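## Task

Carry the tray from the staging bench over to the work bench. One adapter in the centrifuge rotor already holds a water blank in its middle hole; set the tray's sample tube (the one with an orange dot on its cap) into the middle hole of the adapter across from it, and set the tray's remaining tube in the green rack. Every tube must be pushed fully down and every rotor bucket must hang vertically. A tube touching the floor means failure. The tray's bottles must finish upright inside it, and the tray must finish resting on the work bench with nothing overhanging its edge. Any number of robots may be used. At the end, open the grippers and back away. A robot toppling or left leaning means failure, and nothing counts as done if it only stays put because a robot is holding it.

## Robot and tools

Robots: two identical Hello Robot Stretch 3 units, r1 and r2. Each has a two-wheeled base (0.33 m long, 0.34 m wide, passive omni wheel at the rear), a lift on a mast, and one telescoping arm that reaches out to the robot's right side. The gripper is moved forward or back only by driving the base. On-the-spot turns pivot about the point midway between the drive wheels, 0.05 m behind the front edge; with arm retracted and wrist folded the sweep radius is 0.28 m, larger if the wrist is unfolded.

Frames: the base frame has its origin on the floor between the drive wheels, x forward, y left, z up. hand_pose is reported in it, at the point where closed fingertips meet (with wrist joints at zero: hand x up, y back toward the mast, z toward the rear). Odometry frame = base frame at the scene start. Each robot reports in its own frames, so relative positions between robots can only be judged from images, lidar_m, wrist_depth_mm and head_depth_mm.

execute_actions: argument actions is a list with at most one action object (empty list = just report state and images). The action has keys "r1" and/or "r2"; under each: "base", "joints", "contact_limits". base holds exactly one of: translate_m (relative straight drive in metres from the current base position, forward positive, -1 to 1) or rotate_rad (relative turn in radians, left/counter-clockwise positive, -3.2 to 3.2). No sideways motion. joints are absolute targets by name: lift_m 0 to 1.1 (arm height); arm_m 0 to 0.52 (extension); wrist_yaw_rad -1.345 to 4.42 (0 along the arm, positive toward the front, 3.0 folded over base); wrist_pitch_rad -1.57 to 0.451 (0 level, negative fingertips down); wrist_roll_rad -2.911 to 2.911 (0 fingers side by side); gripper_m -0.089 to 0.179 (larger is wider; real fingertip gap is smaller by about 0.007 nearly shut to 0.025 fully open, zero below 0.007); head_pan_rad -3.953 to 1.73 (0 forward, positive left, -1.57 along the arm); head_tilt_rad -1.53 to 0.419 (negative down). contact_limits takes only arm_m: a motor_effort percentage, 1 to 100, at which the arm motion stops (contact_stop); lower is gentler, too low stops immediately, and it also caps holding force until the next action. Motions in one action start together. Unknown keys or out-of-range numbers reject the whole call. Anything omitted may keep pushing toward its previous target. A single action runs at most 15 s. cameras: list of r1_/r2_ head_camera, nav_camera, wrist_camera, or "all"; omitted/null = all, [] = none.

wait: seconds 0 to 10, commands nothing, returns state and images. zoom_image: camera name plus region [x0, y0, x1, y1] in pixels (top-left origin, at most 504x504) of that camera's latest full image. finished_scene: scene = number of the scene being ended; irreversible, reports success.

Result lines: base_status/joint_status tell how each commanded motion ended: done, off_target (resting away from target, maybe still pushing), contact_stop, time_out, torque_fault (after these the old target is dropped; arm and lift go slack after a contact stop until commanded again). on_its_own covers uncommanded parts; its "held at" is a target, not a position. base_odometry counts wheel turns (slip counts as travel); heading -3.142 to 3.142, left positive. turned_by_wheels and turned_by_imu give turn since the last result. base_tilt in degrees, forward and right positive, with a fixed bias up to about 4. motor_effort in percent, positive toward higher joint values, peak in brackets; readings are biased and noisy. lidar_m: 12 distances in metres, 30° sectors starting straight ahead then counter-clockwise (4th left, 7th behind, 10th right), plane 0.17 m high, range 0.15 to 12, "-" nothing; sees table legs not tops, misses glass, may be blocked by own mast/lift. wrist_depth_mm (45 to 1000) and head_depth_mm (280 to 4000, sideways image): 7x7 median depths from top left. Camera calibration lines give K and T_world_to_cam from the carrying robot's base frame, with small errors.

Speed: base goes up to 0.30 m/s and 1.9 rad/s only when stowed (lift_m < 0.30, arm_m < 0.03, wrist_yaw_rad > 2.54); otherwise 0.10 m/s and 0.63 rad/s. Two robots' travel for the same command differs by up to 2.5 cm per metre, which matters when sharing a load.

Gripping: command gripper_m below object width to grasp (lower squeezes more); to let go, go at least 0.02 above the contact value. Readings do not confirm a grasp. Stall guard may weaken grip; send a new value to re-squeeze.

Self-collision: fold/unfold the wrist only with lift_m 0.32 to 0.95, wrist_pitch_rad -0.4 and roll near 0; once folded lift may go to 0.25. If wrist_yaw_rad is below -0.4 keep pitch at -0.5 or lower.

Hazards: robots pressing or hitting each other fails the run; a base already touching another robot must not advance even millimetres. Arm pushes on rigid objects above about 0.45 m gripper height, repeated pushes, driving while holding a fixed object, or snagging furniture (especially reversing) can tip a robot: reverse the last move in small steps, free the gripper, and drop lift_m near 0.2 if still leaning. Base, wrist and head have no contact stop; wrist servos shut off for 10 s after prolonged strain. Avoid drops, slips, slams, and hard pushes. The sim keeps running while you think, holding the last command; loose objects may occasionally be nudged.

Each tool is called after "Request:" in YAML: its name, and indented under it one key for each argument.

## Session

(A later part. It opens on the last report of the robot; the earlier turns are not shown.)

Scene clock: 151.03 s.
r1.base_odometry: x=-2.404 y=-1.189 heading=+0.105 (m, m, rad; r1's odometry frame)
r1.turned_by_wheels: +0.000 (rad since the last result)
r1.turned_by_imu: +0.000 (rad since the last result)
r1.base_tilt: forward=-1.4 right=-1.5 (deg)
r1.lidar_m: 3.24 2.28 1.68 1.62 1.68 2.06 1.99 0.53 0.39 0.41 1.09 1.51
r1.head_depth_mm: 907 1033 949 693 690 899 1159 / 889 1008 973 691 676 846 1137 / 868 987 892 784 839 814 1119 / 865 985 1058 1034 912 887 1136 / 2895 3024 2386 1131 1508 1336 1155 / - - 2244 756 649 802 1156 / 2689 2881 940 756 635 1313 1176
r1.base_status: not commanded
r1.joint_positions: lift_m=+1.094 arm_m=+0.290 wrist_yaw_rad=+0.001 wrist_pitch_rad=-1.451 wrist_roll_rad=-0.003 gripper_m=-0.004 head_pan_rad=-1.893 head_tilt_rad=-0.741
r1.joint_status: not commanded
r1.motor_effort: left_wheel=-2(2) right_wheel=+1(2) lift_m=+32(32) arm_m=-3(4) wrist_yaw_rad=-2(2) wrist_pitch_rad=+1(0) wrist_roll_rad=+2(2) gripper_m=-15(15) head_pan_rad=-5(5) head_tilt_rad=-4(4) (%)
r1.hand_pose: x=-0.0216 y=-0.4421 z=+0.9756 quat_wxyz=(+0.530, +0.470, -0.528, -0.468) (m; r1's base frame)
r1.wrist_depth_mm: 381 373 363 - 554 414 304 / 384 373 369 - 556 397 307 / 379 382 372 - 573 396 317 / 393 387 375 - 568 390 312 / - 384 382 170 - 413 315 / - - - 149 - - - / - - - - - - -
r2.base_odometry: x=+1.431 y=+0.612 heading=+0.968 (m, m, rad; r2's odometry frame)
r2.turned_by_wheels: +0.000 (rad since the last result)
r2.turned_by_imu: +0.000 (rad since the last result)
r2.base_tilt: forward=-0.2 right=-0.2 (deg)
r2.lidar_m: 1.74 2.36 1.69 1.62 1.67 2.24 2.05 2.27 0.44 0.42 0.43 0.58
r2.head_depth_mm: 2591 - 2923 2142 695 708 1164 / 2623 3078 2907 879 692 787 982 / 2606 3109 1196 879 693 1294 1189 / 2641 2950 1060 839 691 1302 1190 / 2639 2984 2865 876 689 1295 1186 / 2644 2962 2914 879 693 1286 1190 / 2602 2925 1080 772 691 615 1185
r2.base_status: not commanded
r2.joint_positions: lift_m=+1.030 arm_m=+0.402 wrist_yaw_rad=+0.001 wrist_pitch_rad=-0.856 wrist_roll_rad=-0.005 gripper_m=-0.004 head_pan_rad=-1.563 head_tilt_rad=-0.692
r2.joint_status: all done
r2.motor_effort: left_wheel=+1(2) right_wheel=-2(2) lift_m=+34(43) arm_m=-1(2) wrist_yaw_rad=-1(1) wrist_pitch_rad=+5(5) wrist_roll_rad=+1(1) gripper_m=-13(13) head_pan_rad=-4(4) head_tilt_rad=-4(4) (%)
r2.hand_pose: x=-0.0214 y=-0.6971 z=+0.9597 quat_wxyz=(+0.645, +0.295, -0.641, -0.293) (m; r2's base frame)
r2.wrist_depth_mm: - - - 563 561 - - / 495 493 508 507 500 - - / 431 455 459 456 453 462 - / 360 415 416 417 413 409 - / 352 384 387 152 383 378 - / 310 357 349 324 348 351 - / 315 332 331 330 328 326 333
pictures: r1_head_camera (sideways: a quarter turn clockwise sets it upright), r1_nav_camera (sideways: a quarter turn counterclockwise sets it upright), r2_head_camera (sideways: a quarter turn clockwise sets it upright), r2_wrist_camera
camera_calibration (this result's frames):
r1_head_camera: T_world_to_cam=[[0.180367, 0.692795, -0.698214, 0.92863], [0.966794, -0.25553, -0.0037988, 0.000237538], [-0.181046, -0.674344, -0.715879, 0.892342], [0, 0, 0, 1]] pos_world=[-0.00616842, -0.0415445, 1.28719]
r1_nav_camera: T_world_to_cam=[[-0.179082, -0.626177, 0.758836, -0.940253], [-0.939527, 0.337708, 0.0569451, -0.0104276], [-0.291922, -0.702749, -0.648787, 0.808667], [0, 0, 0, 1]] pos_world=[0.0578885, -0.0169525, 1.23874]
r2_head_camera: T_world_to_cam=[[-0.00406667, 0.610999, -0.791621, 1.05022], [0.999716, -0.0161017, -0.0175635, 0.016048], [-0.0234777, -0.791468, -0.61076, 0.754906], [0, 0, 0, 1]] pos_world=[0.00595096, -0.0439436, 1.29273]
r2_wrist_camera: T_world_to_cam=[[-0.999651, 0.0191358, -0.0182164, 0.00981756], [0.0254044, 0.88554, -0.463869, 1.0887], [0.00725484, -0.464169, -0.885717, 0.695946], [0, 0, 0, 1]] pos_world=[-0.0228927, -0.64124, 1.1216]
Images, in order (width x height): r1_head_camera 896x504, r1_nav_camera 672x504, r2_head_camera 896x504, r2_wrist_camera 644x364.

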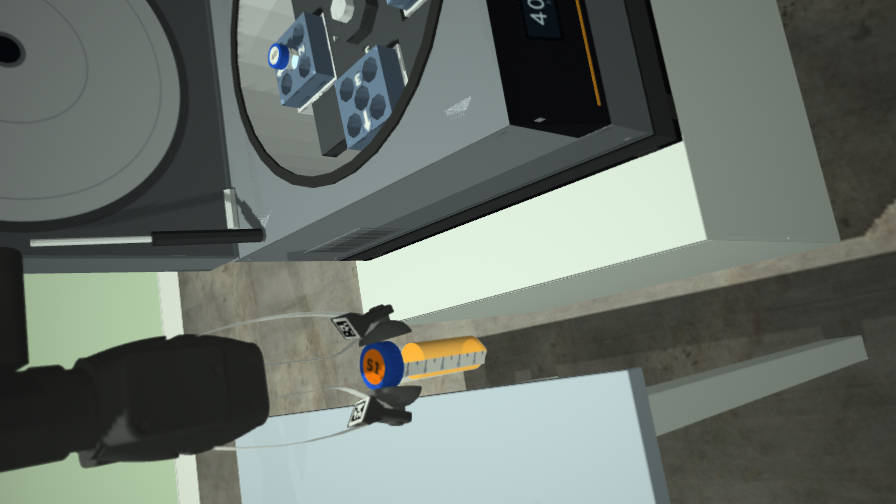

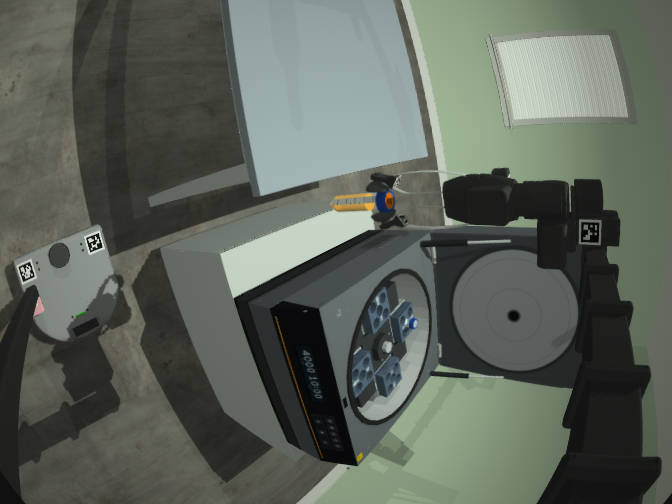

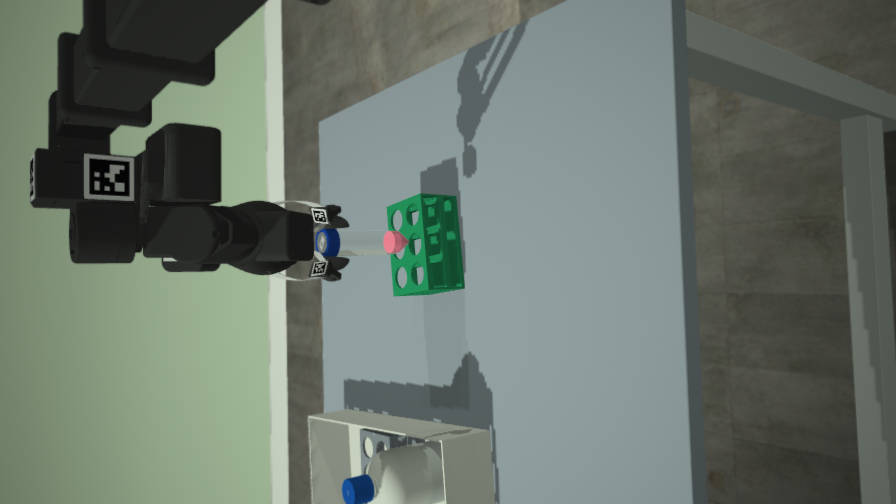

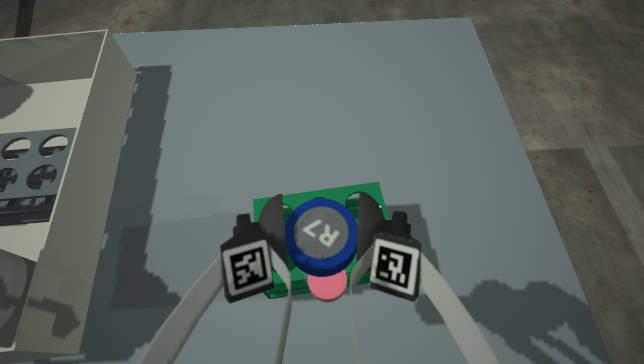

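Request:
execute_actions:
  actions:
    - {"r1":{"base":{"translate_m":-0.45},"joints":{"head_pan_rad":-1.57,"head_tilt_rad":-0.7}},"r2":{"base":{"translate_m":0.005},"joints":{"arm_m":0.444,"lift_m":1.01}}}
  cameras: []

Request:
execute_actions:
  actions:
    - {"r1":{"joints":{"arm_m":0.44}}}
  cameras: ["r1_wrist_camera","r1_head_camera","r2_head_camera","r2_wrist_camera"]

Request:
zoom_image:
  camera: "r2_head_camera"
  region: [300, 170, 500, 320]

Scene clock: 159.27 s.
r1.base_odometry: x=-2.852 y=-1.236 heading=+0.104 (m, m, rad; r1's odometry frame)
r1.turned_by_wheels: +0.000 (rad since the last result)
r1.turned_by_imu: +0.000 (rad since the last result)
r1.base_tilt: forward=-1.5 right=-1.5 (deg)
r1.lidar_m: 1.96 2.28 1.68 1.62 1.68 1.60 1.55 0.52 0.38 0.37 0.38 0.64
r1.head_depth_mm: 821 893 925 822 601 639 835 / - 902 961 795 607 647 854 / 805 - 956 532 611 658 870 / 808 917 966 797 611 670 896 / 814 920 928 805 617 680 915 / 2795 3009 2462 723 625 693 933 / 2818 3106 2254 1529 853 779 999
r1.base_status: done
r1.joint_positions: lift_m=+1.094 arm_m=+0.290 wrist_yaw_rad=+0.001 wrist_pitch_rad=-1.451 wrist_roll_rad=-0.003 gripper_m=-0.004 head_pan_rad=-1.577 head_tilt_rad=-0.705
r1.joint_status: all done
r1.motor_effort: left_wheel=-2(6) right_wheel=+2(2) lift_m=+32(32) arm_m=-4(4) wrist_yaw_rad=-2(2) wrist_pitch_rad=+0(0) wrist_roll_rad=+2(2) gripper_m=-15(16) head_pan_rad=+4(35) head_tilt_rad=+2(4) (%)
r1.hand_pose: x=-0.0216 y=-0.4421 z=+0.9756 quat_wxyz=(+0.530, +0.470, -0.528, -0.468) (m; r1's base frame)
r1.wrist_depth_mm: - 328 384 376 370 373 303 / - 332 399 378 380 379 309 / - 334 385 391 402 357 312 / 619 339 335 352 339 320 312 / - - 420 170 323 321 318 / - - - 150 - - - / - - - - - - -
r2.base_odometry: x=+1.434 y=+0.616 heading=+0.968 (m, m, rad; r2's odometry frame)
r2.turned_by_wheels: +0.000 (rad since the last result)
r2.turned_by_imu: +0.000 (rad since the last result)
r2.base_tilt: forward=-0.2 right=-0.3 (deg)
r2.lidar_m: 1.74 2.35 1.69 1.62 1.67 2.24 2.06 2.28 0.44 0.42 0.43 0.58
r2.head_depth_mm: 2657 - 2877 2143 692 692 1164 / 2637 3059 2925 879 692 802 997 / 2587 3133 1203 857 692 1299 1183 / 2628 2894 1053 844 690 1290 1176 / 2645 2944 2869 877 691 1297 1184 / 2621 2910 2892 860 689 1298 1185 / 2625 2915 1076 774 690 616 1181
r2.base_status: done
r2.joint_positions: lift_m=+1.010 arm_m=+0.444 wrist_yaw_rad=+0.001 wrist_pitch_rad=-0.856 wrist_roll_rad=-0.005 gripper_m=-0.004 head_pan_rad=-1.563 head_tilt_rad=-0.692
r2.joint_status: all done
r2.motor_effort: left_wheel=+2(4) right_wheel=-3(6) lift_m=+34(36) arm_m=+3(6) wrist_yaw_rad=-1(1) wrist_pitch_rad=+5(5) wrist_roll_rad=+1(1) gripper_m=-13(13) head_pan_rad=-4(4) head_tilt_rad=-4(4) (%)
r2.hand_pose: x=-0.0214 y=-0.7385 z=+0.9397 quat_wxyz=(+0.645, +0.294, -0.641, -0.293) (m; r2's base frame)
r2.wrist_depth_mm: - - - - 524 - - / 440 475 480 474 475 495 - / 402 427 435 431 428 431 - / 339 397 397 394 390 387 - / 320 364 366 153 358 358 - / 308 337 325 265 323 330 339 / 304 313 307 305 307 308 311
pictures: none
No camera images: the call's "cameras" was empty. Leave "cameras" out to get every camera's image.

Scene clock: 161.63 s.
r1.base_odometry: x=-2.852 y=-1.236 heading=+0.104 (m, m, rad; r1's odometry frame)
r1.turned_by_wheels: +0.000 (rad since the last result)
r1.turned_by_imu: +0.000 (rad since the last result)
r1.base_tilt: forward=-1.4 right=-1.5 (deg)
r1.lidar_m: 1.96 2.29 1.68 1.63 1.69 1.60 1.54 0.52 0.38 0.37 0.39 0.64
r1.head_depth_mm: 791 893 923 827 602 637 835 / 798 905 962 803 608 649 850 / 790 944 910 791 611 658 872 / 811 920 969 802 611 670 893 / 814 925 924 808 615 680 916 / 2782 3032 2467 720 623 694 935 / 2870 3056 2272 1530 850 779 997
r1.base_status: not commanded
r1.joint_positions: lift_m=+1.094 arm_m=+0.440 wrist_yaw_rad=+0.001 wrist_pitch_rad=-1.450 wrist_roll_rad=-0.003 gripper_m=-0.004 head_pan_rad=-1.577 head_tilt_rad=-0.705
r1.joint_status: all done
r1.motor_effort: left_wheel=-2(2) right_wheel=+2(2) lift_m=+32(32) arm_m=+4(3) wrist_yaw_rad=-1(2) wrist_pitch_rad=+0(0) wrist_roll_rad=+1(2) gripper_m=-14(15) head_pan_rad=+4(4) head_tilt_rad=+2(1) (%)
r1.hand_pose: x=-0.0216 y=-0.5914 z=+0.9756 quat_wxyz=(+0.530, +0.470, -0.528, -0.469) (m; r1's base frame)
r1.wrist_depth_mm: - 328 381 377 372 367 302 / - 334 390 382 379 375 310 / - 339 383 369 375 363 310 / - 336 418 390 383 392 315 / - 339 394 171 386 384 316 / - 347 340 150 - 321 322 / - 347 341 341 332 327 323
r2.base_odometry: x=+1.434 y=+0.616 heading=+0.968 (m, m, rad; r2's odometry frame)
r2.turned_by_wheels: +0.000 (rad since the last result)
r2.turned_by_imu: +0.000 (rad since the last result)
r2.base_tilt: forward=-0.2 right=-0.3 (deg)
r2.lidar_m: 1.74 2.36 1.70 1.62 1.67 2.24 2.06 2.28 0.44 0.42 0.43 0.58
r2.head_depth_mm: 2732 - 2860 2155 692 694 1169 / 2646 3078 2898 882 689 802 1005 / 2603 3130 1199 859 691 1289 1185 / 2622 2920 1061 841 691 1295 1182 / 2632 3008 2897 877 689 1302 1189 / 2656 2976 2873 866 690 1291 1190 / 2618 2935 1081 769 690 617 1192
r2.base_status: not commanded
r2.joint_positions: lift_m=+1.010 arm_m=+0.444 wrist_yaw_rad=+0.001 wrist_pitch_rad=-0.856 wrist_roll_rad=-0.005 gripper_m=-0.004 head_pan_rad=-1.563 head_tilt_rad=-0.692
r2.joint_status: not commanded
r2.motor_effort: left_wheel=+2(1) right_wheel=-2(3) lift_m=+33(34) arm_m=+4(4) wrist_yaw_rad=-1(2) wrist_pitch_rad=+5(5) wrist_roll_rad=+1(1) gripper_m=-13(13) head_pan_rad=-4(4) head_tilt_rad=-4(4) (%)
r2.hand_pose: x=-0.0214 y=-0.7385 z=+0.9397 quat_wxyz=(+0.645, +0.294, -0.641, -0.293) (m; r2's base frame)
r2.wrist_depth_mm: - - - - 530 - - / 437 470 475 483 470 491 - / 402 427 433 434 428 433 - / 341 397 396 396 389 388 - / 319 367 368 153 361 356 - / 308 336 327 267 322 330 339 / 304 314 308 305 306 305 311
pictures: r1_head_camera (sideways: a quarter turn clockwise sets it upright), r1_wrist_camera, r2_head_camera (sideways: a quarter turn clockwise sets it upright), r2_wrist_camera
camera_calibration (this result's frames):
r1_head_camera: T_world_to_cam=[[-0.043963, 0.689101, -0.723331, 0.962731], [0.998338, 0.057313, -0.00607675, 0.00301099], [0.0372688, -0.722396, -0.690475, 0.85797], [0, 0, 0, 1]] pos_world=[0.0073431, -0.0437976, 1.2888]
r1_wrist_camera: T_world_to_cam=[[-0.999395, -0.0240038, -0.0251587, -0.00592511], [-0.0247333, 0.99927, 0.0290986, 0.603562], [0.0244419, 0.0297033, -0.99926, 1.15823], [0, 0, 0, 1]] pos_world=[-0.0193027, -0.637668, 1.13966]
r2_head_camera: T_world_to_cam=[[-0.0040666, 0.610998, -0.791621, 1.05022], [0.999716, -0.0161018, -0.0175635, 0.0160479], [-0.0234778, -0.791468, -0.61076, 0.754906], [0, 0, 0, 1]] pos_world=[0.00595096, -0.0439436, 1.29273]
r2_wrist_camera: T_world_to_cam=[[-0.999649, 0.0191852, -0.0182567, 0.0103199], [0.025467, 0.885528, -0.463888, 1.11613], [0.00726701, -0.46419, -0.885706, 0.658973], [0, 0, 0, 1]] pos_world=[-0.0228969, -0.682672, 1.1016]
Images, in order (width x height): r1_head_camera 896x504, r1_wrist_camera 644x364, r2_head_camera 896x504, r2_wrist_camera 644x364.

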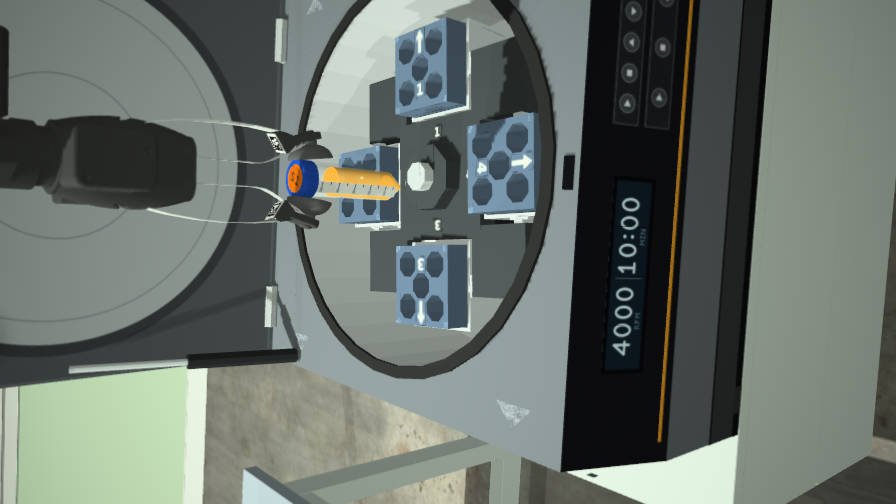

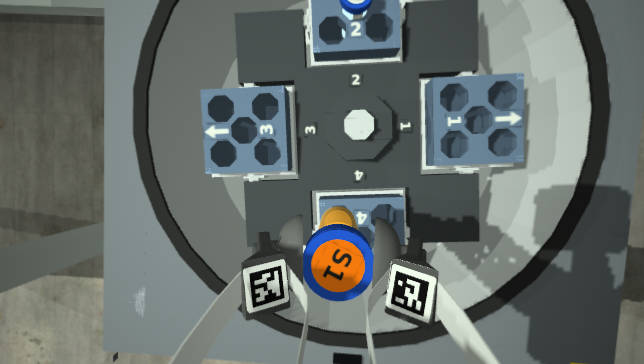

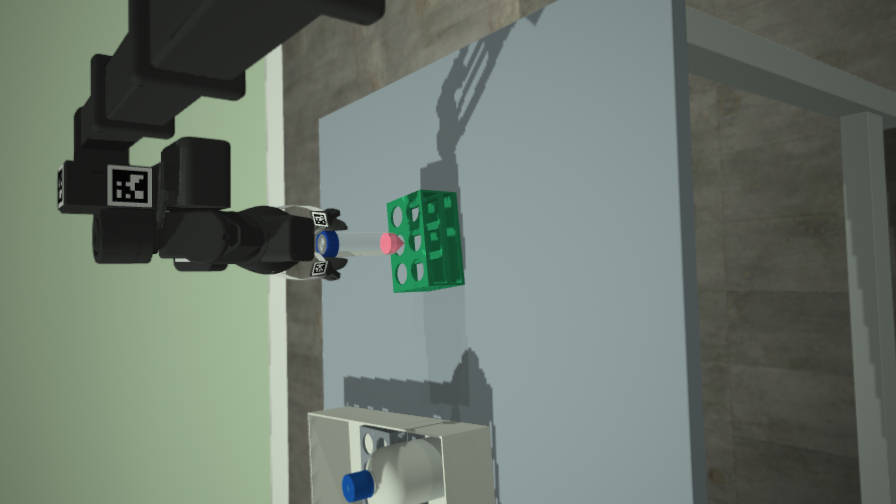

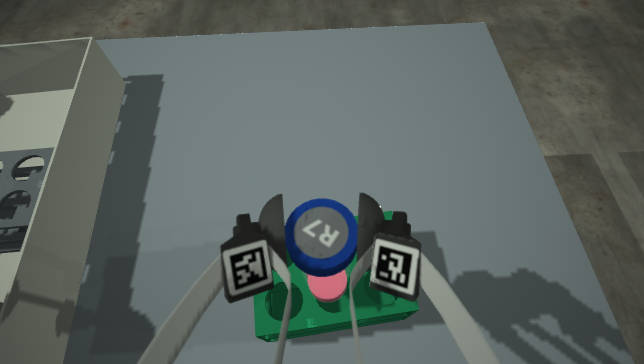

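Region (300, 170, 500, 320) of r2_head_camera's 896x504 image, scaled by 2.520, with more detail than that image has; it fills the top 378 rows of this view, and the rest is white.

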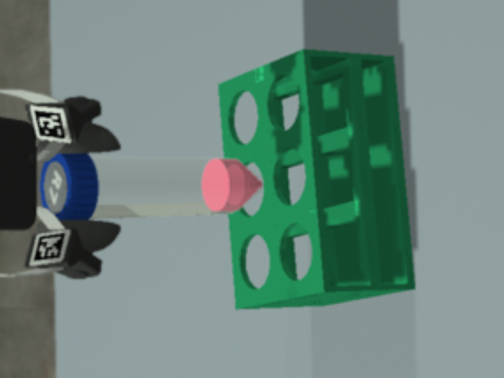

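Request:
execute_actions:
  actions:
    - {"r1":{"base":{"translate_m":-0.033},"joints":{"arm_m":0.3925,"lift_m":1.0}},"r2":{"joints":{"lift_m":0.975}}}
  cameras: ["r1_wrist_camera","r1_head_camera","r2_head_camera","r2_wrist_camera"]

Request:
zoom_image:
  camera: "r2_head_camera"
  region: [300, 170, 500, 320]

Request:
zoom_image:
  camera: "r1_head_camera"
  region: [330, 90, 600, 290]

Scene clock: 167.20 s.
r1.base_odometry: x=-2.885 y=-1.240 heading=+0.104 (m, m, rad; r1's odometry frame)
r1.turned_by_wheels: +0.000 (rad since the last result)
r1.turned_by_imu: +0.000 (rad since the last result)
r1.base_tilt: forward=-1.4 right=-1.5 (deg)
r1.lidar_m: 1.99 2.29 1.68 1.63 1.69 1.57 1.51 0.52 0.38 0.37 0.38 0.53
r1.head_depth_mm: - 910 914 812 604 637 835 / - 928 951 795 606 649 854 / 794 - 924 739 612 657 873 / 811 916 969 798 612 671 891 / 816 927 952 799 617 680 914 / 832 2874 952 738 621 690 930 / 2867 3117 2386 1367 627 731 955
r1.base_status: done
r1.joint_positions: lift_m=+1.001 arm_m=+0.393 wrist_yaw_rad=+0.001 wrist_pitch_rad=-1.450 wrist_roll_rad=-0.003 gripper_m=-0.004 head_pan_rad=-1.577 head_tilt_rad=-0.705
r1.joint_status: all done
r1.motor_effort: left_wheel=-2(4) right_wheel=+1(2) lift_m=+8(27) arm_m=-4(5) wrist_yaw_rad=-1(1) wrist_pitch_rad=+0(0) wrist_roll_rad=+1(1) gripper_m=-15(16) head_pan_rad=+4(4) head_tilt_rad=+1(1) (%)
r1.hand_pose: x=-0.0216 y=-0.5446 z=+0.8822 quat_wxyz=(+0.530, +0.470, -0.528, -0.469) (m; r1's base frame)
r1.wrist_depth_mm: 260 275 290 269 284 258 262 / 262 283 294 271 285 258 262 / 253 305 297 295 289 319 252 / 243 318 302 270 288 302 231 / 246 270 350 170 361 286 226 / 250 247 277 149 - 232 230 / 252 249 247 243 238 234 233
r2.base_odometry: x=+1.434 y=+0.616 heading=+0.968 (m, m, rad; r2's odometry frame)
r2.turned_by_wheels: +0.000 (rad since the last result)
r2.turned_by_imu: +0.000 (rad since the last result)
r2.base_tilt: forward=-0.2 right=-0.2 (deg)
r2.lidar_m: 1.74 2.36 1.69 1.62 1.67 2.24 2.06 2.28 0.44 0.42 0.43 0.58
r2.head_depth_mm: 2650 2945 - 1923 694 693 1165 / 2725 - 2616 877 693 805 1003 / 2652 - 1138 852 695 1298 1175 / 2716 2941 1086 839 692 1296 1185 / 2624 2926 2934 876 688 1290 1186 / 2653 2981 2902 861 690 1293 1176 / 2615 2971 1071 771 691 617 1194
r2.base_status: not commanded
r2.joint_positions: lift_m=+0.975 arm_m=+0.444 wrist_yaw_rad=+0.000 wrist_pitch_rad=-0.854 wrist_roll_rad=-0.005 gripper_m=-0.004 head_pan_rad=-1.563 head_tilt_rad=-0.692
r2.joint_status: all done
r2.motor_effort: left_wheel=+2(1) right_wheel=-1(2) lift_m=+33(33) arm_m=+4(4) wrist_yaw_rad=+0(1) wrist_pitch_rad=+4(4) wrist_roll_rad=+1(1) gripper_m=-14(13) head_pan_rad=-4(4) head_tilt_rad=-4(4) (%)
r2.hand_pose: x=-0.0216 y=-0.7389 z=+0.9050 quat_wxyz=(+0.645, +0.294, -0.642, -0.292) (m; r2's base frame)
r2.wrist_depth_mm: 399 483 485 476 475 - - / 384 430 429 427 424 432 - / 335 392 390 385 384 382 - / 326 357 352 353 349 350 - / 317 326 330 152 321 321 325 / 299 302 294 233 289 296 295 / 278 280 277 274 278 276 274
pictures: r1_head_camera (sideways: a quarter turn clockwise sets it upright), r1_wrist_camera, r2_head_camera (sideways: a quarter turn clockwise sets it upright), r2_wrist_camera
camera_calibration (this result's frames):
r1_head_camera: T_world_to_cam=[[-0.0440145, 0.68907, -0.723357, 0.962765], [0.998333, 0.0573872, -0.00607912, 0.00301409], [0.0373225, -0.722419, -0.690448, 0.857934], [0, 0, 0, 1]] pos_world=[0.00734636, -0.043798, 1.2888]
r1_wrist_camera: T_world_to_cam=[[-0.999395, -0.0240036, -0.0251587, -0.00715106], [-0.024733, 0.999271, 0.0290951, 0.559494], [0.0244419, 0.0296997, -0.99926, 1.0635], [0, 0, 0, 1]] pos_world=[-0.0193027, -0.590843, 1.04625]
r2_head_camera: T_world_to_cam=[[-0.0040666, 0.610999, -0.791621, 1.05022], [0.999716, -0.0161018, -0.0175635, 0.016048], [-0.0234778, -0.791468, -0.61076, 0.754906], [0, 0, 0, 1]] pos_world=[0.00595096, -0.0439436, 1.29273]
r2_wrist_camera: T_world_to_cam=[[-0.999626, 0.0203108, -0.0182934, 0.0103853], [0.026494, 0.884616, -0.465567, 1.10126], [0.00672654, -0.465878, -0.884823, 0.626], [0, 0, 0, 1]] pos_world=[-0.0230061, -0.682761, 1.0668]
Images, in order (width x height): r1_head_camera 896x504, r1_wrist_camera 644x364, r2_head_camera 896x504, r2_wrist_camera 644x364.

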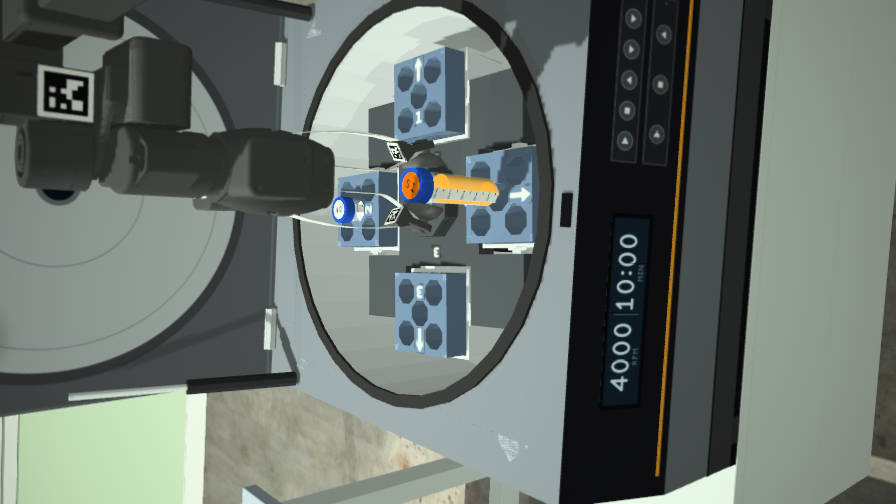

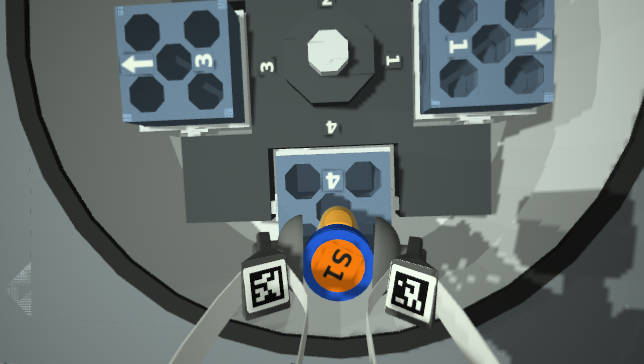

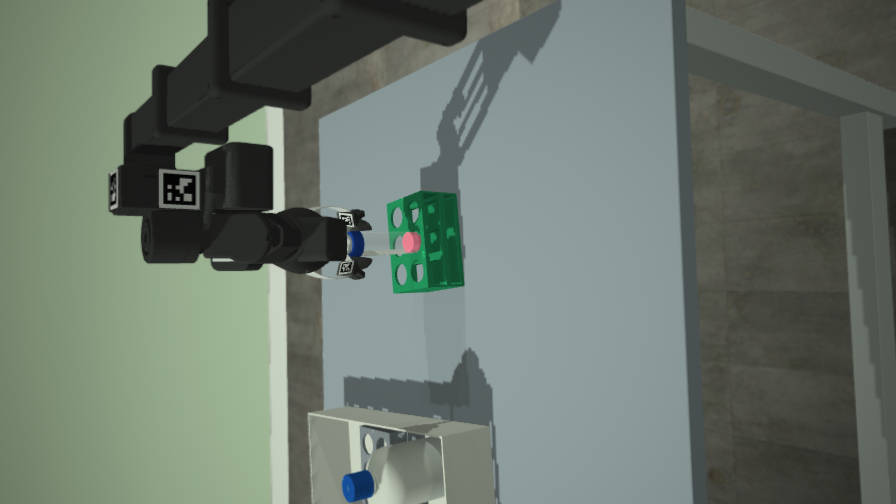

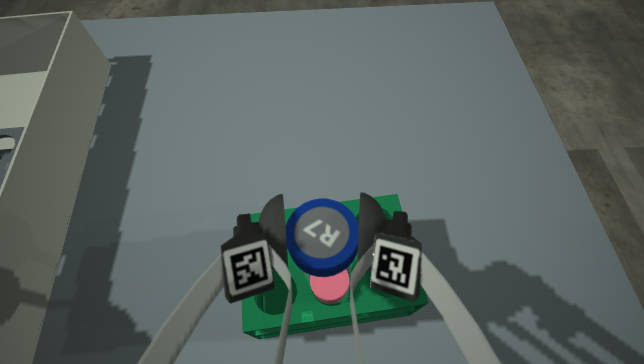

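Region (300, 170, 500, 320) of r2_head_camera's 896x504 image, scaled by 2.520, with more detail than that image has; it fills the top 378 rows of this view, and the rest is white.

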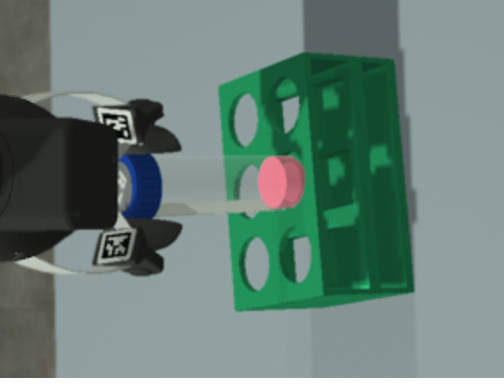

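Region (330, 90, 600, 290) of r1_head_camera's 896x504 image, scaled by 1.867, with more detail than that image has; it fills the top 373 rows of this view, and the rest is white.

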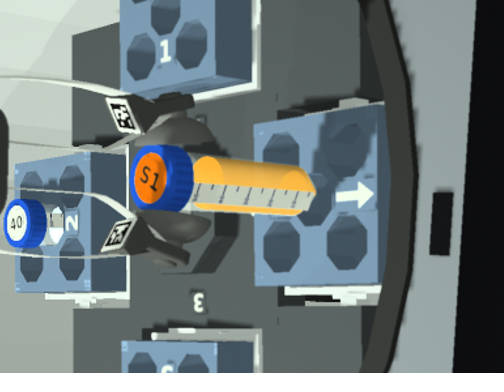

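Request:
execute_actions:
  actions:
    - {"r1":{"base":{"translate_m":0.003},"joints":{"arm_m":0.3995}},"r2":{"joints":{"lift_m":0.94}}}
  cameras: []

Request:
execute_actions:
  actions:
    - {"r1":{"joints":{"lift_m":0.96}},"r2":{"joints":{"gripper_m":0.075}}}
  cameras: ["r1_wrist_camera","r1_head_camera","r2_head_camera","r2_wrist_camera"]

Scene clock: 170.33 s.
r1.base_odometry: x=-2.882 y=-1.239 heading=+0.104 (m, m, rad; r1's odometry frame)
r1.turned_by_wheels: +0.000 (rad since the last result)
r1.turned_by_imu: +0.000 (rad since the last result)
r1.base_tilt: forward=-1.5 right=-1.5 (deg)
r1.lidar_m: 1.98 2.29 1.68 1.63 1.69 1.57 1.52 0.52 0.38 0.37 0.38 0.66
r1.head_depth_mm: - 906 916 823 600 638 833 / - 925 950 799 608 648 851 / 790 - 933 711 611 657 871 / 810 915 964 805 611 670 891 / 816 923 952 799 617 681 910 / 848 2996 947 739 623 693 935 / 2858 3104 2388 1407 627 755 957
r1.base_status: done
r1.joint_positions: lift_m=+1.001 arm_m=+0.399 wrist_yaw_rad=+0.001 wrist_pitch_rad=-1.450 wrist_roll_rad=-0.003 gripper_m=-0.004 head_pan_rad=-1.577 head_tilt_rad=-0.705
r1.joint_status: all done
r1.motor_effort: left_wheel=-2(4) right_wheel=+1(6) lift_m=+8(8) arm_m=+4(4) wrist_yaw_rad=-1(1) wrist_pitch_rad=+1(1) wrist_roll_rad=+2(2) gripper_m=-16(15) head_pan_rad=+4(4) head_tilt_rad=+2(1) (%)
r1.hand_pose: x=-0.0216 y=-0.5509 z=+0.8822 quat_wxyz=(+0.530, +0.470, -0.528, -0.469) (m; r1's base frame)
r1.wrist_depth_mm: 257 282 287 285 280 256 265 / 258 278 289 272 287 256 265 / 250 303 297 294 290 288 256 / 243 321 298 287 294 296 238 / 245 275 315 170 365 292 226 / 250 247 286 149 - 242 229 / 251 248 244 248 238 235 231
r2.base_odometry: x=+1.434 y=+0.616 heading=+0.968 (m, m, rad; r2's odometry frame)
r2.turned_by_wheels: +0.000 (rad since the last result)
r2.turned_by_imu: +0.000 (rad since the last result)
r2.base_tilt: forward=-0.2 right=-0.2 (deg)
r2.lidar_m: 1.74 2.36 1.69 1.62 1.67 2.24 2.06 2.29 0.44 0.42 0.43 0.58
r2.head_depth_mm: 2711 3028 - - 671 697 1164 / 2660 2895 1140 878 691 805 999 / 2683 2898 1139 867 691 1303 1187 / 2664 2860 2981 843 691 1288 1184 / 2652 2994 2909 872 690 1286 1189 / 2681 2870 2900 860 688 1290 1187 / 2643 2913 1077 768 688 617 1187
r2.base_status: not commanded
r2.joint_positions: lift_m=+0.940 arm_m=+0.444 wrist_yaw_rad=+0.000 wrist_pitch_rad=-0.854 wrist_roll_rad=-0.005 gripper_m=-0.004 head_pan_rad=-1.563 head_tilt_rad=-0.692
r2.joint_status: all done
r2.motor_effort: left_wheel=+1(2) right_wheel=-1(1) lift_m=+34(34) arm_m=+4(4) wrist_yaw_rad=+0(0) wrist_pitch_rad=+4(4) wrist_roll_rad=+1(1) gripper_m=-13(13) head_pan_rad=-4(4) head_tilt_rad=-5(4) (%)
r2.hand_pose: x=-0.0216 y=-0.7389 z=+0.8700 quat_wxyz=(+0.645, +0.294, -0.642, -0.292) (m; r2's base frame)
r2.wrist_depth_mm: 358 432 427 425 419 428 - / 343 380 379 379 377 371 - / 332 346 343 341 338 335 - / 310 314 313 312 309 305 310 / 289 289 283 153 284 281 281 / 268 266 257 201 241 262 261 / 249 248 244 243 244 244 242
pictures: none
No camera images: the call's "cameras" was empty. Leave "cameras" out to get every camera's image.

Scene clock: 171.63 s.
r1.base_odometry: x=-2.882 y=-1.239 heading=+0.104 (m, m, rad; r1's odometry frame)
r1.turned_by_wheels: +0.000 (rad since the last result)
r1.turned_by_imu: +0.000 (rad since the last result)
r1.base_tilt: forward=-1.4 right=-1.5 (deg)
r1.lidar_m: 1.99 2.29 1.68 1.62 1.69 1.57 1.52 0.52 0.38 0.37 0.38 0.66
r1.head_depth_mm: 766 927 916 819 602 638 833 / 776 - 953 797 606 648 849 / 794 - - 732 612 659 872 / 808 915 972 814 613 671 896 / 814 928 951 799 617 679 913 / 848 3074 947 739 622 693 936 / 2852 3149 2346 1398 627 753 952
r1.base_status: not commanded
r1.joint_positions: lift_m=+0.961 arm_m=+0.399 wrist_yaw_rad=+0.001 wrist_pitch_rad=-1.450 wrist_roll_rad=-0.003 gripper_m=-0.004 head_pan_rad=-1.577 head_tilt_rad=-0.705
r1.joint_status: all done
r1.motor_effort: left_wheel=-2(2) right_wheel=+2(2) lift_m=+8(10) arm_m=+4(4) wrist_yaw_rad=-1(1) wrist_pitch_rad=+1(1) wrist_roll_rad=+2(2) gripper_m=-15(15) head_pan_rad=+4(4) head_tilt_rad=+3(1) (%)
r1.hand_pose: x=-0.0216 y=-0.5509 z=+0.8422 quat_wxyz=(+0.530, +0.470, -0.528, -0.469) (m; r1's base frame)
r1.wrist_depth_mm: 249 234 252 228 241 216 217 / 256 234 253 231 247 220 231 / 252 263 257 251 250 247 253 / 235 287 261 231 251 251 237 / 211 265 263 171 254 273 213 / 206 231 282 149 - 243 188 / 210 205 231 250 231 196 191
r2.base_odometry: x=+1.434 y=+0.616 heading=+0.968 (m, m, rad; r2's odometry frame)
r2.turned_by_wheels: +0.000 (rad since the last result)
r2.turned_by_imu: +0.000 (rad since the last result)
r2.base_tilt: forward=-0.2 right=-0.2 (deg)
r2.lidar_m: 1.73 2.36 1.69 1.62 1.67 2.24 2.06 2.28 0.44 0.42 0.43 0.58
r2.head_depth_mm: 2695 3051 - - 672 695 1164 / 2680 2914 1143 880 693 805 998 / 2673 2901 1108 866 692 1295 1182 / 2648 2936 2950 840 691 1292 1180 / 2665 2951 2915 874 690 1289 1186 / 2635 2985 2896 858 692 1297 1184 / 2619 2889 1076 770 689 616 1193
r2.base_status: not commanded
r2.joint_positions: lift_m=+0.940 arm_m=+0.444 wrist_yaw_rad=+0.000 wrist_pitch_rad=-0.854 wrist_roll_rad=-0.005 gripper_m=+0.075 head_pan_rad=-1.563 head_tilt_rad=-0.692
r2.joint_status: all done
r2.motor_effort: left_wheel=+0(1) right_wheel=-2(2) lift_m=+33(33) arm_m=+3(4) wrist_yaw_rad=+0(1) wrist_pitch_rad=+4(4) wrist_roll_rad=+1(1) gripper_m=+1(81) head_pan_rad=-4(4) head_tilt_rad=-4(5) (%)
r2.hand_pose: x=-0.0216 y=-0.7389 z=+0.8700 quat_wxyz=(+0.645, +0.294, -0.642, -0.292) (m; r2's base frame)
r2.wrist_depth_mm: 364 427 425 421 420 425 - / 344 385 380 374 376 373 - / 332 346 344 339 336 337 - / 309 314 313 310 308 306 311 / 290 289 284 158 283 283 281 / 268 268 250 202 250 261 262 / 249 249 245 243 245 244 243
pictures: r1_head_camera (sideways: a quarter turn clockwise sets it upright), r1_wrist_camera, r2_head_camera (sideways: a quarter turn clockwise sets it upright), r2_wrist_camera
camera_calibration (this result's frames):
r1_head_camera: T_world_to_cam=[[-0.0440145, 0.68907, -0.723357, 0.962766], [0.998333, 0.0573872, -0.00607919, 0.00301419], [0.0373225, -0.722419, -0.690447, 0.857933], [0, 0, 0, 1]] pos_world=[0.00734636, -0.043798, 1.2888]
r1_wrist_camera: T_world_to_cam=[[-0.999395, -0.024004, -0.0251587, -0.00830971], [-0.0247335, 0.999271, 0.0290951, 0.566982], [0.0244419, 0.0296997, -0.99926, 1.02371], [0, 0, 0, 1]] pos_world=[-0.0193027, -0.597172, 1.00625]
r2_head_camera: T_world_to_cam=[[-0.0040666, 0.610999, -0.791621, 1.05022], [0.999716, -0.0161018, -0.0175635, 0.016048], [-0.0234778, -0.791468, -0.61076, 0.754906], [0, 0, 0, 1]] pos_world=[0.00595096, -0.0439436, 1.29273]
r2_wrist_camera: T_world_to_cam=[[-0.999626, 0.0203105, -0.0182951, 0.00974663], [0.0264944, 0.884616, -0.465567, 1.08496], [0.00672821, -0.465878, -0.884823, 0.595033], [0, 0, 0, 1]] pos_world=[-0.023006, -0.682761, 1.0318]
Images, in order (width x height): r1_head_camera 896x504, r1_wrist_camera 644x364, r2_head_camera 896x504, r2_wrist_camera 644x364.

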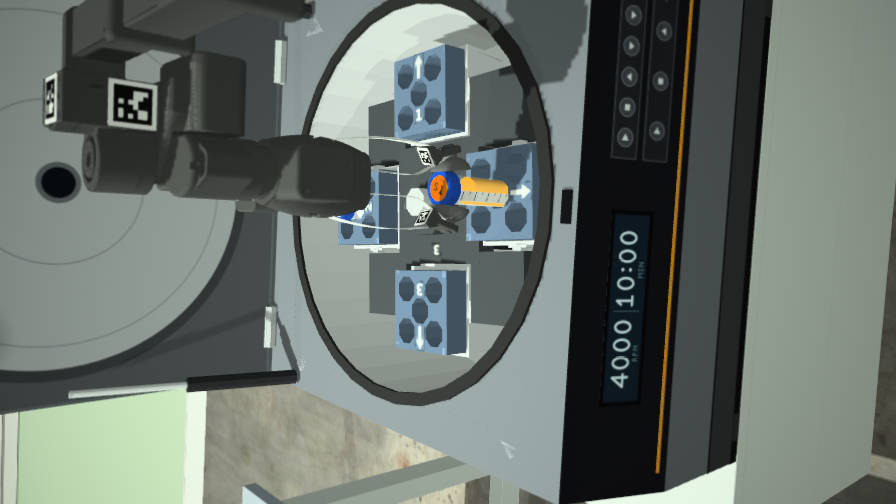

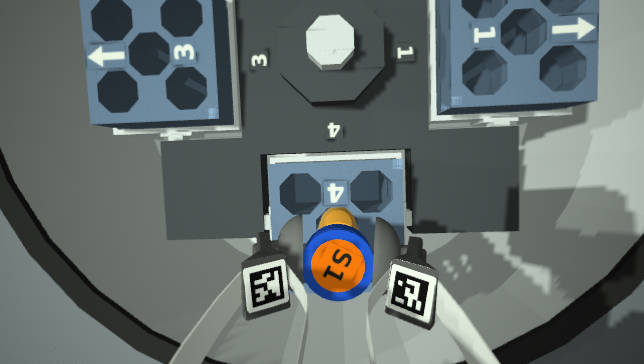

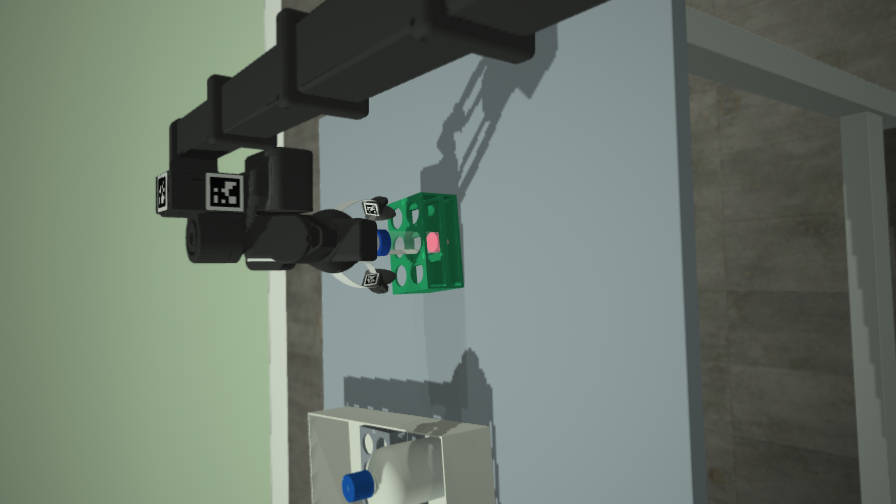

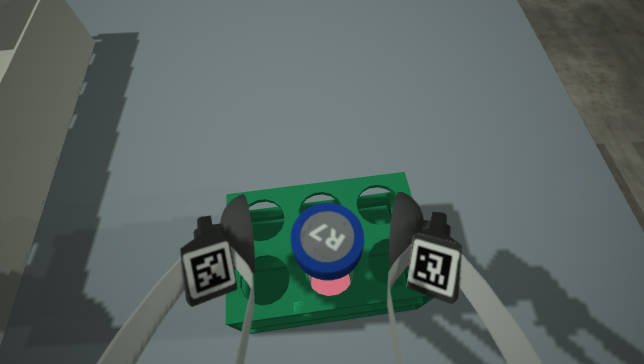

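Request:
execute_actions:
  actions:
    - {"r1":{"joints":{"lift_m":0.925}},"r2":{"joints":{"lift_m":1.02}}}
  cameras: []

Request:
execute_actions:
  actions:
    - {"r1":{"joints":{"gripper_m":0.07}},"r2":{"joints":{"arm_m":0.1}}}
  cameras: []

Request:
execute_actions:
  actions:
    - {"r1":{"joints":{"lift_m":1.06}}}
  cameras: ["r1_wrist_camera","r1_head_camera","r2_head_camera"]

Scene clock: 174.27 s.
r1.base_odometry: x=-2.882 y=-1.239 heading=+0.104 (m, m, rad; r1's odometry frame)
r1.turned_by_wheels: +0.000 (rad since the last result)
r1.turned_by_imu: +0.000 (rad since the last result)
r1.base_tilt: forward=-1.5 right=-1.4 (deg)
r1.lidar_m: 1.99 2.29 1.68 1.63 1.69 1.57 1.52 0.52 0.38 0.37 0.38 0.66
r1.head_depth_mm: 789 - 909 822 602 637 835 / 783 - 938 795 604 647 854 / 803 914 - 807 613 660 869 / 810 916 970 813 611 668 891 / 818 928 943 798 619 681 910 / 848 3035 949 735 623 691 933 / 2859 3118 2357 1403 628 753 954
r1.base_status: not commanded
r1.joint_positions: lift_m=+0.926 arm_m=+0.399 wrist_yaw_rad=+0.001 wrist_pitch_rad=-1.450 wrist_roll_rad=-0.003 gripper_m=-0.004 head_pan_rad=-1.577 head_tilt_rad=-0.705
r1.joint_status: all done
r1.motor_effort: left_wheel=-2(2) right_wheel=+2(2) lift_m=+8(8) arm_m=+4(4) wrist_yaw_rad=-1(1) wrist_pitch_rad=+0(0) wrist_roll_rad=+1(2) gripper_m=-15(16) head_pan_rad=+4(4) head_tilt_rad=+1(1) (%)
r1.hand_pose: x=-0.0216 y=-0.5509 z=+0.8072 quat_wxyz=(+0.530, +0.470, -0.528, -0.469) (m; r1's base frame)
r1.wrist_depth_mm: 197 195 216 185 210 183 183 / 206 200 219 197 214 193 182 / 233 226 223 218 216 212 249 / 233 229 225 194 217 215 237 / 211 247 228 172 218 218 213 / 187 229 285 149 - 239 187 / 169 192 228 249 231 195 163
r2.base_odometry: x=+1.434 y=+0.616 heading=+0.968 (m, m, rad; r2's odometry frame)
r2.turned_by_wheels: +0.000 (rad since the last result)
r2.turned_by_imu: +0.000 (rad since the last result)
r2.base_tilt: forward=-0.2 right=-0.2 (deg)
r2.lidar_m: 1.74 2.36 1.70 1.62 1.67 2.24 2.06 2.27 0.44 0.42 0.43 0.58
r2.head_depth_mm: 2677 - 2909 2140 692 693 1159 / 2595 3079 2942 880 691 803 1002 / 2594 3072 1201 873 692 1291 1179 / 2639 2973 1138 842 690 1290 1186 / 2655 2937 2890 874 692 1297 1183 / 2618 2961 2916 858 690 1291 1188 / 2663 2952 1083 771 691 616 1186
r2.base_status: not commanded
r2.joint_positions: lift_m=+1.020 arm_m=+0.444 wrist_yaw_rad=+0.000 wrist_pitch_rad=-0.854 wrist_roll_rad=-0.005 gripper_m=+0.075 head_pan_rad=-1.563 head_tilt_rad=-0.692
r2.joint_status: all done
r2.motor_effort: left_wheel=+1(1) right_wheel=-2(1) lift_m=+51(52) arm_m=+4(3) wrist_yaw_rad=+0(1) wrist_pitch_rad=+4(4) wrist_roll_rad=+1(1) gripper_m=+0(0) head_pan_rad=-4(4) head_tilt_rad=-4(4) (%)
r2.hand_pose: x=-0.0216 y=-0.7389 z=+0.9495 quat_wxyz=(+0.645, +0.294, -0.642, -0.292) (m; r2's base frame)
r2.wrist_depth_mm: - - - - - - - / 441 490 497 490 490 - - / 440 436 445 443 438 445 - / 346 410 408 405 402 399 - / 335 376 380 337 356 368 - / 313 347 337 230 326 338 - / 304 324 316 309 318 317 320
pictures: none
No camera images: the call's "cameras" was empty. Leave "cameras" out to get every camera's image.

Scene clock: 178.00 s.
r1.base_odometry: x=-2.882 y=-1.239 heading=+0.104 (m, m, rad; r1's odometry frame)
r1.turned_by_wheels: +0.000 (rad since the last result)
r1.turned_by_imu: +0.000 (rad since the last result)
r1.base_tilt: forward=-1.4 right=-1.5 (deg)
r1.lidar_m: 2.00 2.29 1.69 1.63 1.69 1.57 1.52 0.52 0.38 0.37 0.39 0.67
r1.head_depth_mm: 791 - 909 818 603 636 835 / 787 - 940 796 608 648 852 / 801 913 - 791 611 658 874 / 807 916 971 811 613 670 888 / 814 920 949 797 615 681 912 / 850 3017 950 738 624 691 927 / 2795 3138 2378 1400 628 754 953
r1.base_status: not commanded
r1.joint_positions: lift_m=+0.926 arm_m=+0.399 wrist_yaw_rad=+0.001 wrist_pitch_rad=-1.450 wrist_roll_rad=-0.003 gripper_m=+0.070 head_pan_rad=-1.577 head_tilt_rad=-0.705
r1.joint_status: all done
r1.motor_effort: left_wheel=-2(2) right_wheel=+2(2) lift_m=+8(8) arm_m=+4(4) wrist_yaw_rad=-2(1) wrist_pitch_rad=+0(0) wrist_roll_rad=+2(1) gripper_m=-1(88) head_pan_rad=+4(4) head_tilt_rad=+2(3) (%)
r1.hand_pose: x=-0.0216 y=-0.5509 z=+0.8072 quat_wxyz=(+0.530, +0.470, -0.528, -0.469) (m; r1's base frame)
r1.wrist_depth_mm: 196 193 216 185 211 184 182 / 206 199 219 197 214 192 184 / 233 225 222 220 214 214 249 / 234 229 225 194 215 214 238 / 214 246 226 175 195 217 212 / 188 229 - 199 224 236 187 / 169 189 226 248 231 194 164
r2.base_odometry: x=+1.434 y=+0.616 heading=+0.968 (m, m, rad; r2's odometry frame)
r2.turned_by_wheels: +0.000 (rad since the last result)
r2.turned_by_imu: +0.000 (rad since the last result)
r2.base_tilt: forward=-0.2 right=-0.2 (deg)
r2.lidar_m: 1.74 2.35 1.69 1.62 1.66 2.24 2.06 2.28 0.44 0.42 0.43 0.58
r2.head_depth_mm: 2699 - - - 684 693 1167 / 2698 2835 - - 692 803 998 / 2706 2902 - - 654 1294 1185 / 2667 3011 3045 844 665 1298 1179 / 2676 2938 2904 875 689 1293 1180 / 2654 2919 2926 852 691 1299 1183 / 2635 2913 1078 767 692 616 1183
r2.base_status: not commanded
r2.joint_positions: lift_m=+1.020 arm_m=+0.100 wrist_yaw_rad=+0.000 wrist_pitch_rad=-0.854 wrist_roll_rad=-0.005 gripper_m=+0.075 head_pan_rad=-1.563 head_tilt_rad=-0.692
r2.joint_status: all done
r2.motor_effort: left_wheel=+1(2) right_wheel=-2(1) lift_m=+51(51) arm_m=-1(2) wrist_yaw_rad=+0(1) wrist_pitch_rad=+4(5) wrist_roll_rad=+1(1) gripper_m=+0(0) head_pan_rad=-4(4) head_tilt_rad=-4(4) (%)
r2.hand_pose: x=-0.0216 y=-0.3955 z=+0.9495 quat_wxyz=(+0.645, +0.293, -0.642, -0.292) (m; r2's base frame)
r2.wrist_depth_mm: 378 493 558 482 546 - - / 421 445 496 484 486 514 - / 444 455 444 445 444 448 - / 413 413 408 407 404 401 - / 377 378 380 374 372 369 - / 350 350 342 344 338 342 350 / 346 879 880 - - - -
pictures: none
No camera images: the call's "cameras" was empty. Leave "cameras" out to get every camera's image.

Scene clock: 180.07 s.
r1.base_odometry: x=-2.882 y=-1.239 heading=+0.104 (m, m, rad; r1's odometry frame)
r1.turned_by_wheels: +0.000 (rad since the last result)
r1.turned_by_imu: +0.000 (rad since the last result)
r1.base_tilt: forward=-1.4 right=-1.5 (deg)
r1.lidar_m: 2.00 2.29 1.68 1.63 1.69 1.57 1.52 0.52 0.38 0.37 0.38 0.66
r1.head_depth_mm: 818 895 912 816 601 636 834 / - 900 953 795 608 645 852 / 804 - 959 806 612 659 872 / 809 916 988 807 611 668 890 / 814 925 950 800 617 679 912 / 849 3012 956 738 624 693 932 / 2894 3075 2386 1392 628 752 953
r1.base_status: not commanded
r1.joint_positions: lift_m=+1.059 arm_m=+0.399 wrist_yaw_rad=+0.001 wrist_pitch_rad=-1.450 wrist_roll_rad=-0.003 gripper_m=+0.070 head_pan_rad=-1.577 head_tilt_rad=-0.705
r1.joint_status: all done
r1.motor_effort: left_wheel=-2(2) right_wheel=+1(2) lift_m=+32(34) arm_m=+4(4) wrist_yaw_rad=-1(2) wrist_pitch_rad=+0(0) wrist_roll_rad=+2(1) gripper_m=-1(0) head_pan_rad=+4(4) head_tilt_rad=+1(2) (%)
r1.hand_pose: x=-0.0216 y=-0.5509 z=+0.9406 quat_wxyz=(+0.530, +0.470, -0.528, -0.469) (m; r1's base frame)
r1.wrist_depth_mm: 300 336 350 340 335 336 272 / 300 331 345 328 344 332 276 / 305 334 355 347 347 343 277 / - 323 358 357 349 349 282 / 558 305 363 340 432 302 284 / - 312 - 350 334 289 290 / - - 305 302 298 294 289
r2.base_odometry: x=+1.434 y=+0.616 heading=+0.968 (m, m, rad; r2's odometry frame)
r2.turned_by_wheels: +0.000 (rad since the last result)
r2.turned_by_imu: +0.000 (rad since the last result)
r2.base_tilt: forward=-0.2 right=-0.2 (deg)
r2.lidar_m: 1.74 2.36 1.69 1.62 1.67 2.24 2.05 2.28 0.44 0.42 0.43 0.58
r2.head_depth_mm: 2681 - - - 680 695 1161 / 2714 2868 - - 692 805 1002 / 2685 2944 - - 650 1297 1180 / 2672 2968 3066 841 662 1290 1175 / 2671 2945 2918 879 689 1291 1185 / 2603 2935 2927 860 690 1282 1181 / 2630 2899 1072 770 690 616 1185
r2.base_status: not commanded
r2.joint_positions: lift_m=+1.020 arm_m=+0.100 wrist_yaw_rad=+0.000 wrist_pitch_rad=-0.854 wrist_roll_rad=-0.005 gripper_m=+0.075 head_pan_rad=-1.563 head_tilt_rad=-0.692
r2.joint_status: not commanded
r2.motor_effort: left_wheel=+2(2) right_wheel=-1(2) lift_m=+50(51) arm_m=-1(1) wrist_yaw_rad=+0(1) wrist_pitch_rad=+4(4) wrist_roll_rad=+1(1) gripper_m=+0(0) head_pan_rad=-5(4) head_tilt_rad=-4(4) (%)
r2.hand_pose: x=-0.0216 y=-0.3955 z=+0.9495 quat_wxyz=(+0.645, +0.293, -0.642, -0.292) (m; r2's base frame)
r2.wrist_depth_mm: 372 490 557 477 551 - - / 421 448 497 484 488 506 - / 445 452 447 450 442 447 - / 413 408 409 406 399 402 - / 382 378 383 372 373 371 - / 350 350 340 346 340 342 346 / 346 880 865 - - - -
pictures: r1_head_camera (sideways: a quarter turn clockwise sets it upright), r1_wrist_camera, r2_head_camera (sideways: a quarter turn clockwise sets it upright)
camera_calibration (this result's frames):
r1_head_camera: T_world_to_cam=[[-0.0440145, 0.68907, -0.723357, 0.962766], [0.998333, 0.0573872, -0.00607919, 0.00301419], [0.0373225, -0.722419, -0.690447, 0.857933], [0, 0, 0, 1]] pos_world=[0.00734636, -0.043798, 1.2888]
r1_wrist_camera: T_world_to_cam=[[-0.999395, -0.0240039, -0.0251587, -0.00583342], [-0.0247333, 0.999271, 0.0290951, 0.564121], [0.0244419, 0.0296997, -0.99926, 1.12206], [0, 0, 0, 1]] pos_world=[-0.0193027, -0.597175, 1.10467]
r2_head_camera: T_world_to_cam=[[-0.0040666, 0.610999, -0.791621, 1.05022], [0.999716, -0.0161018, -0.0175635, 0.016048], [-0.0234778, -0.791468, -0.61076, 0.754906], [0, 0, 0, 1]] pos_world=[0.00595096, -0.0439436, 1.29273]
Images, in order (width x height): r1_head_camera 896x504, r1_wrist_camera 644x364, r2_head_camera 896x504.

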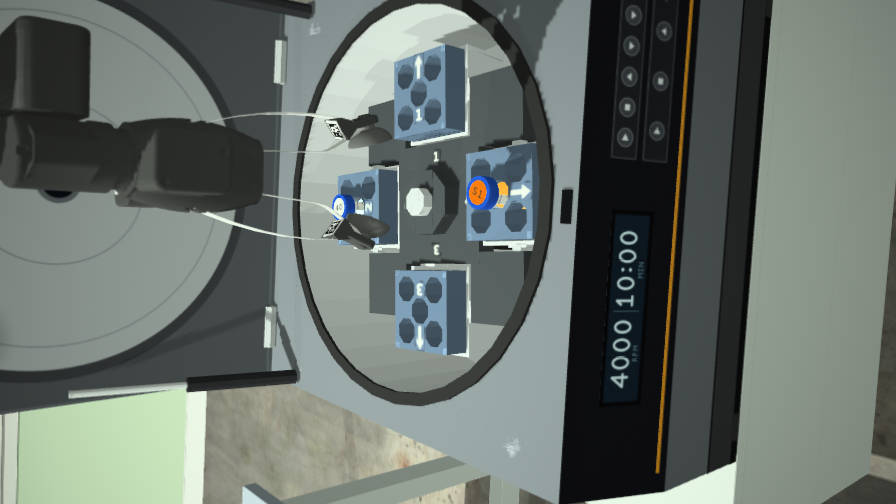

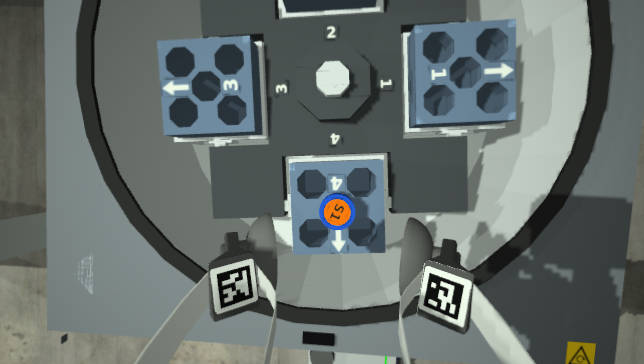

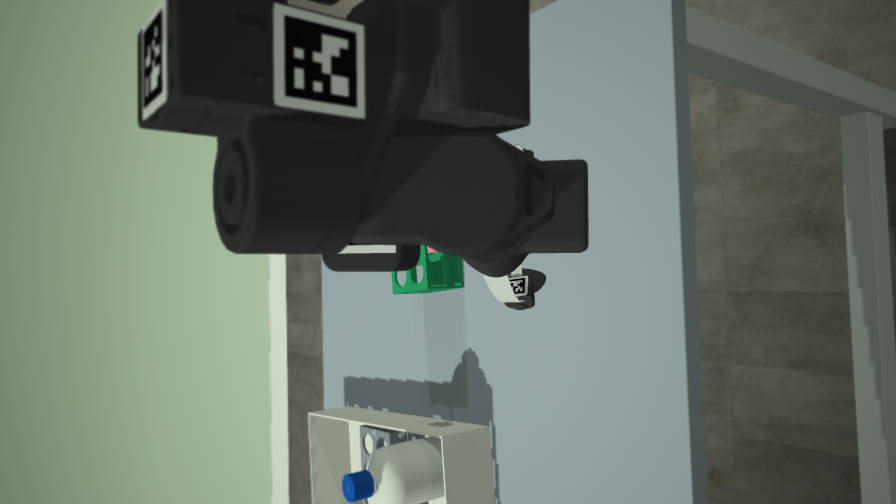

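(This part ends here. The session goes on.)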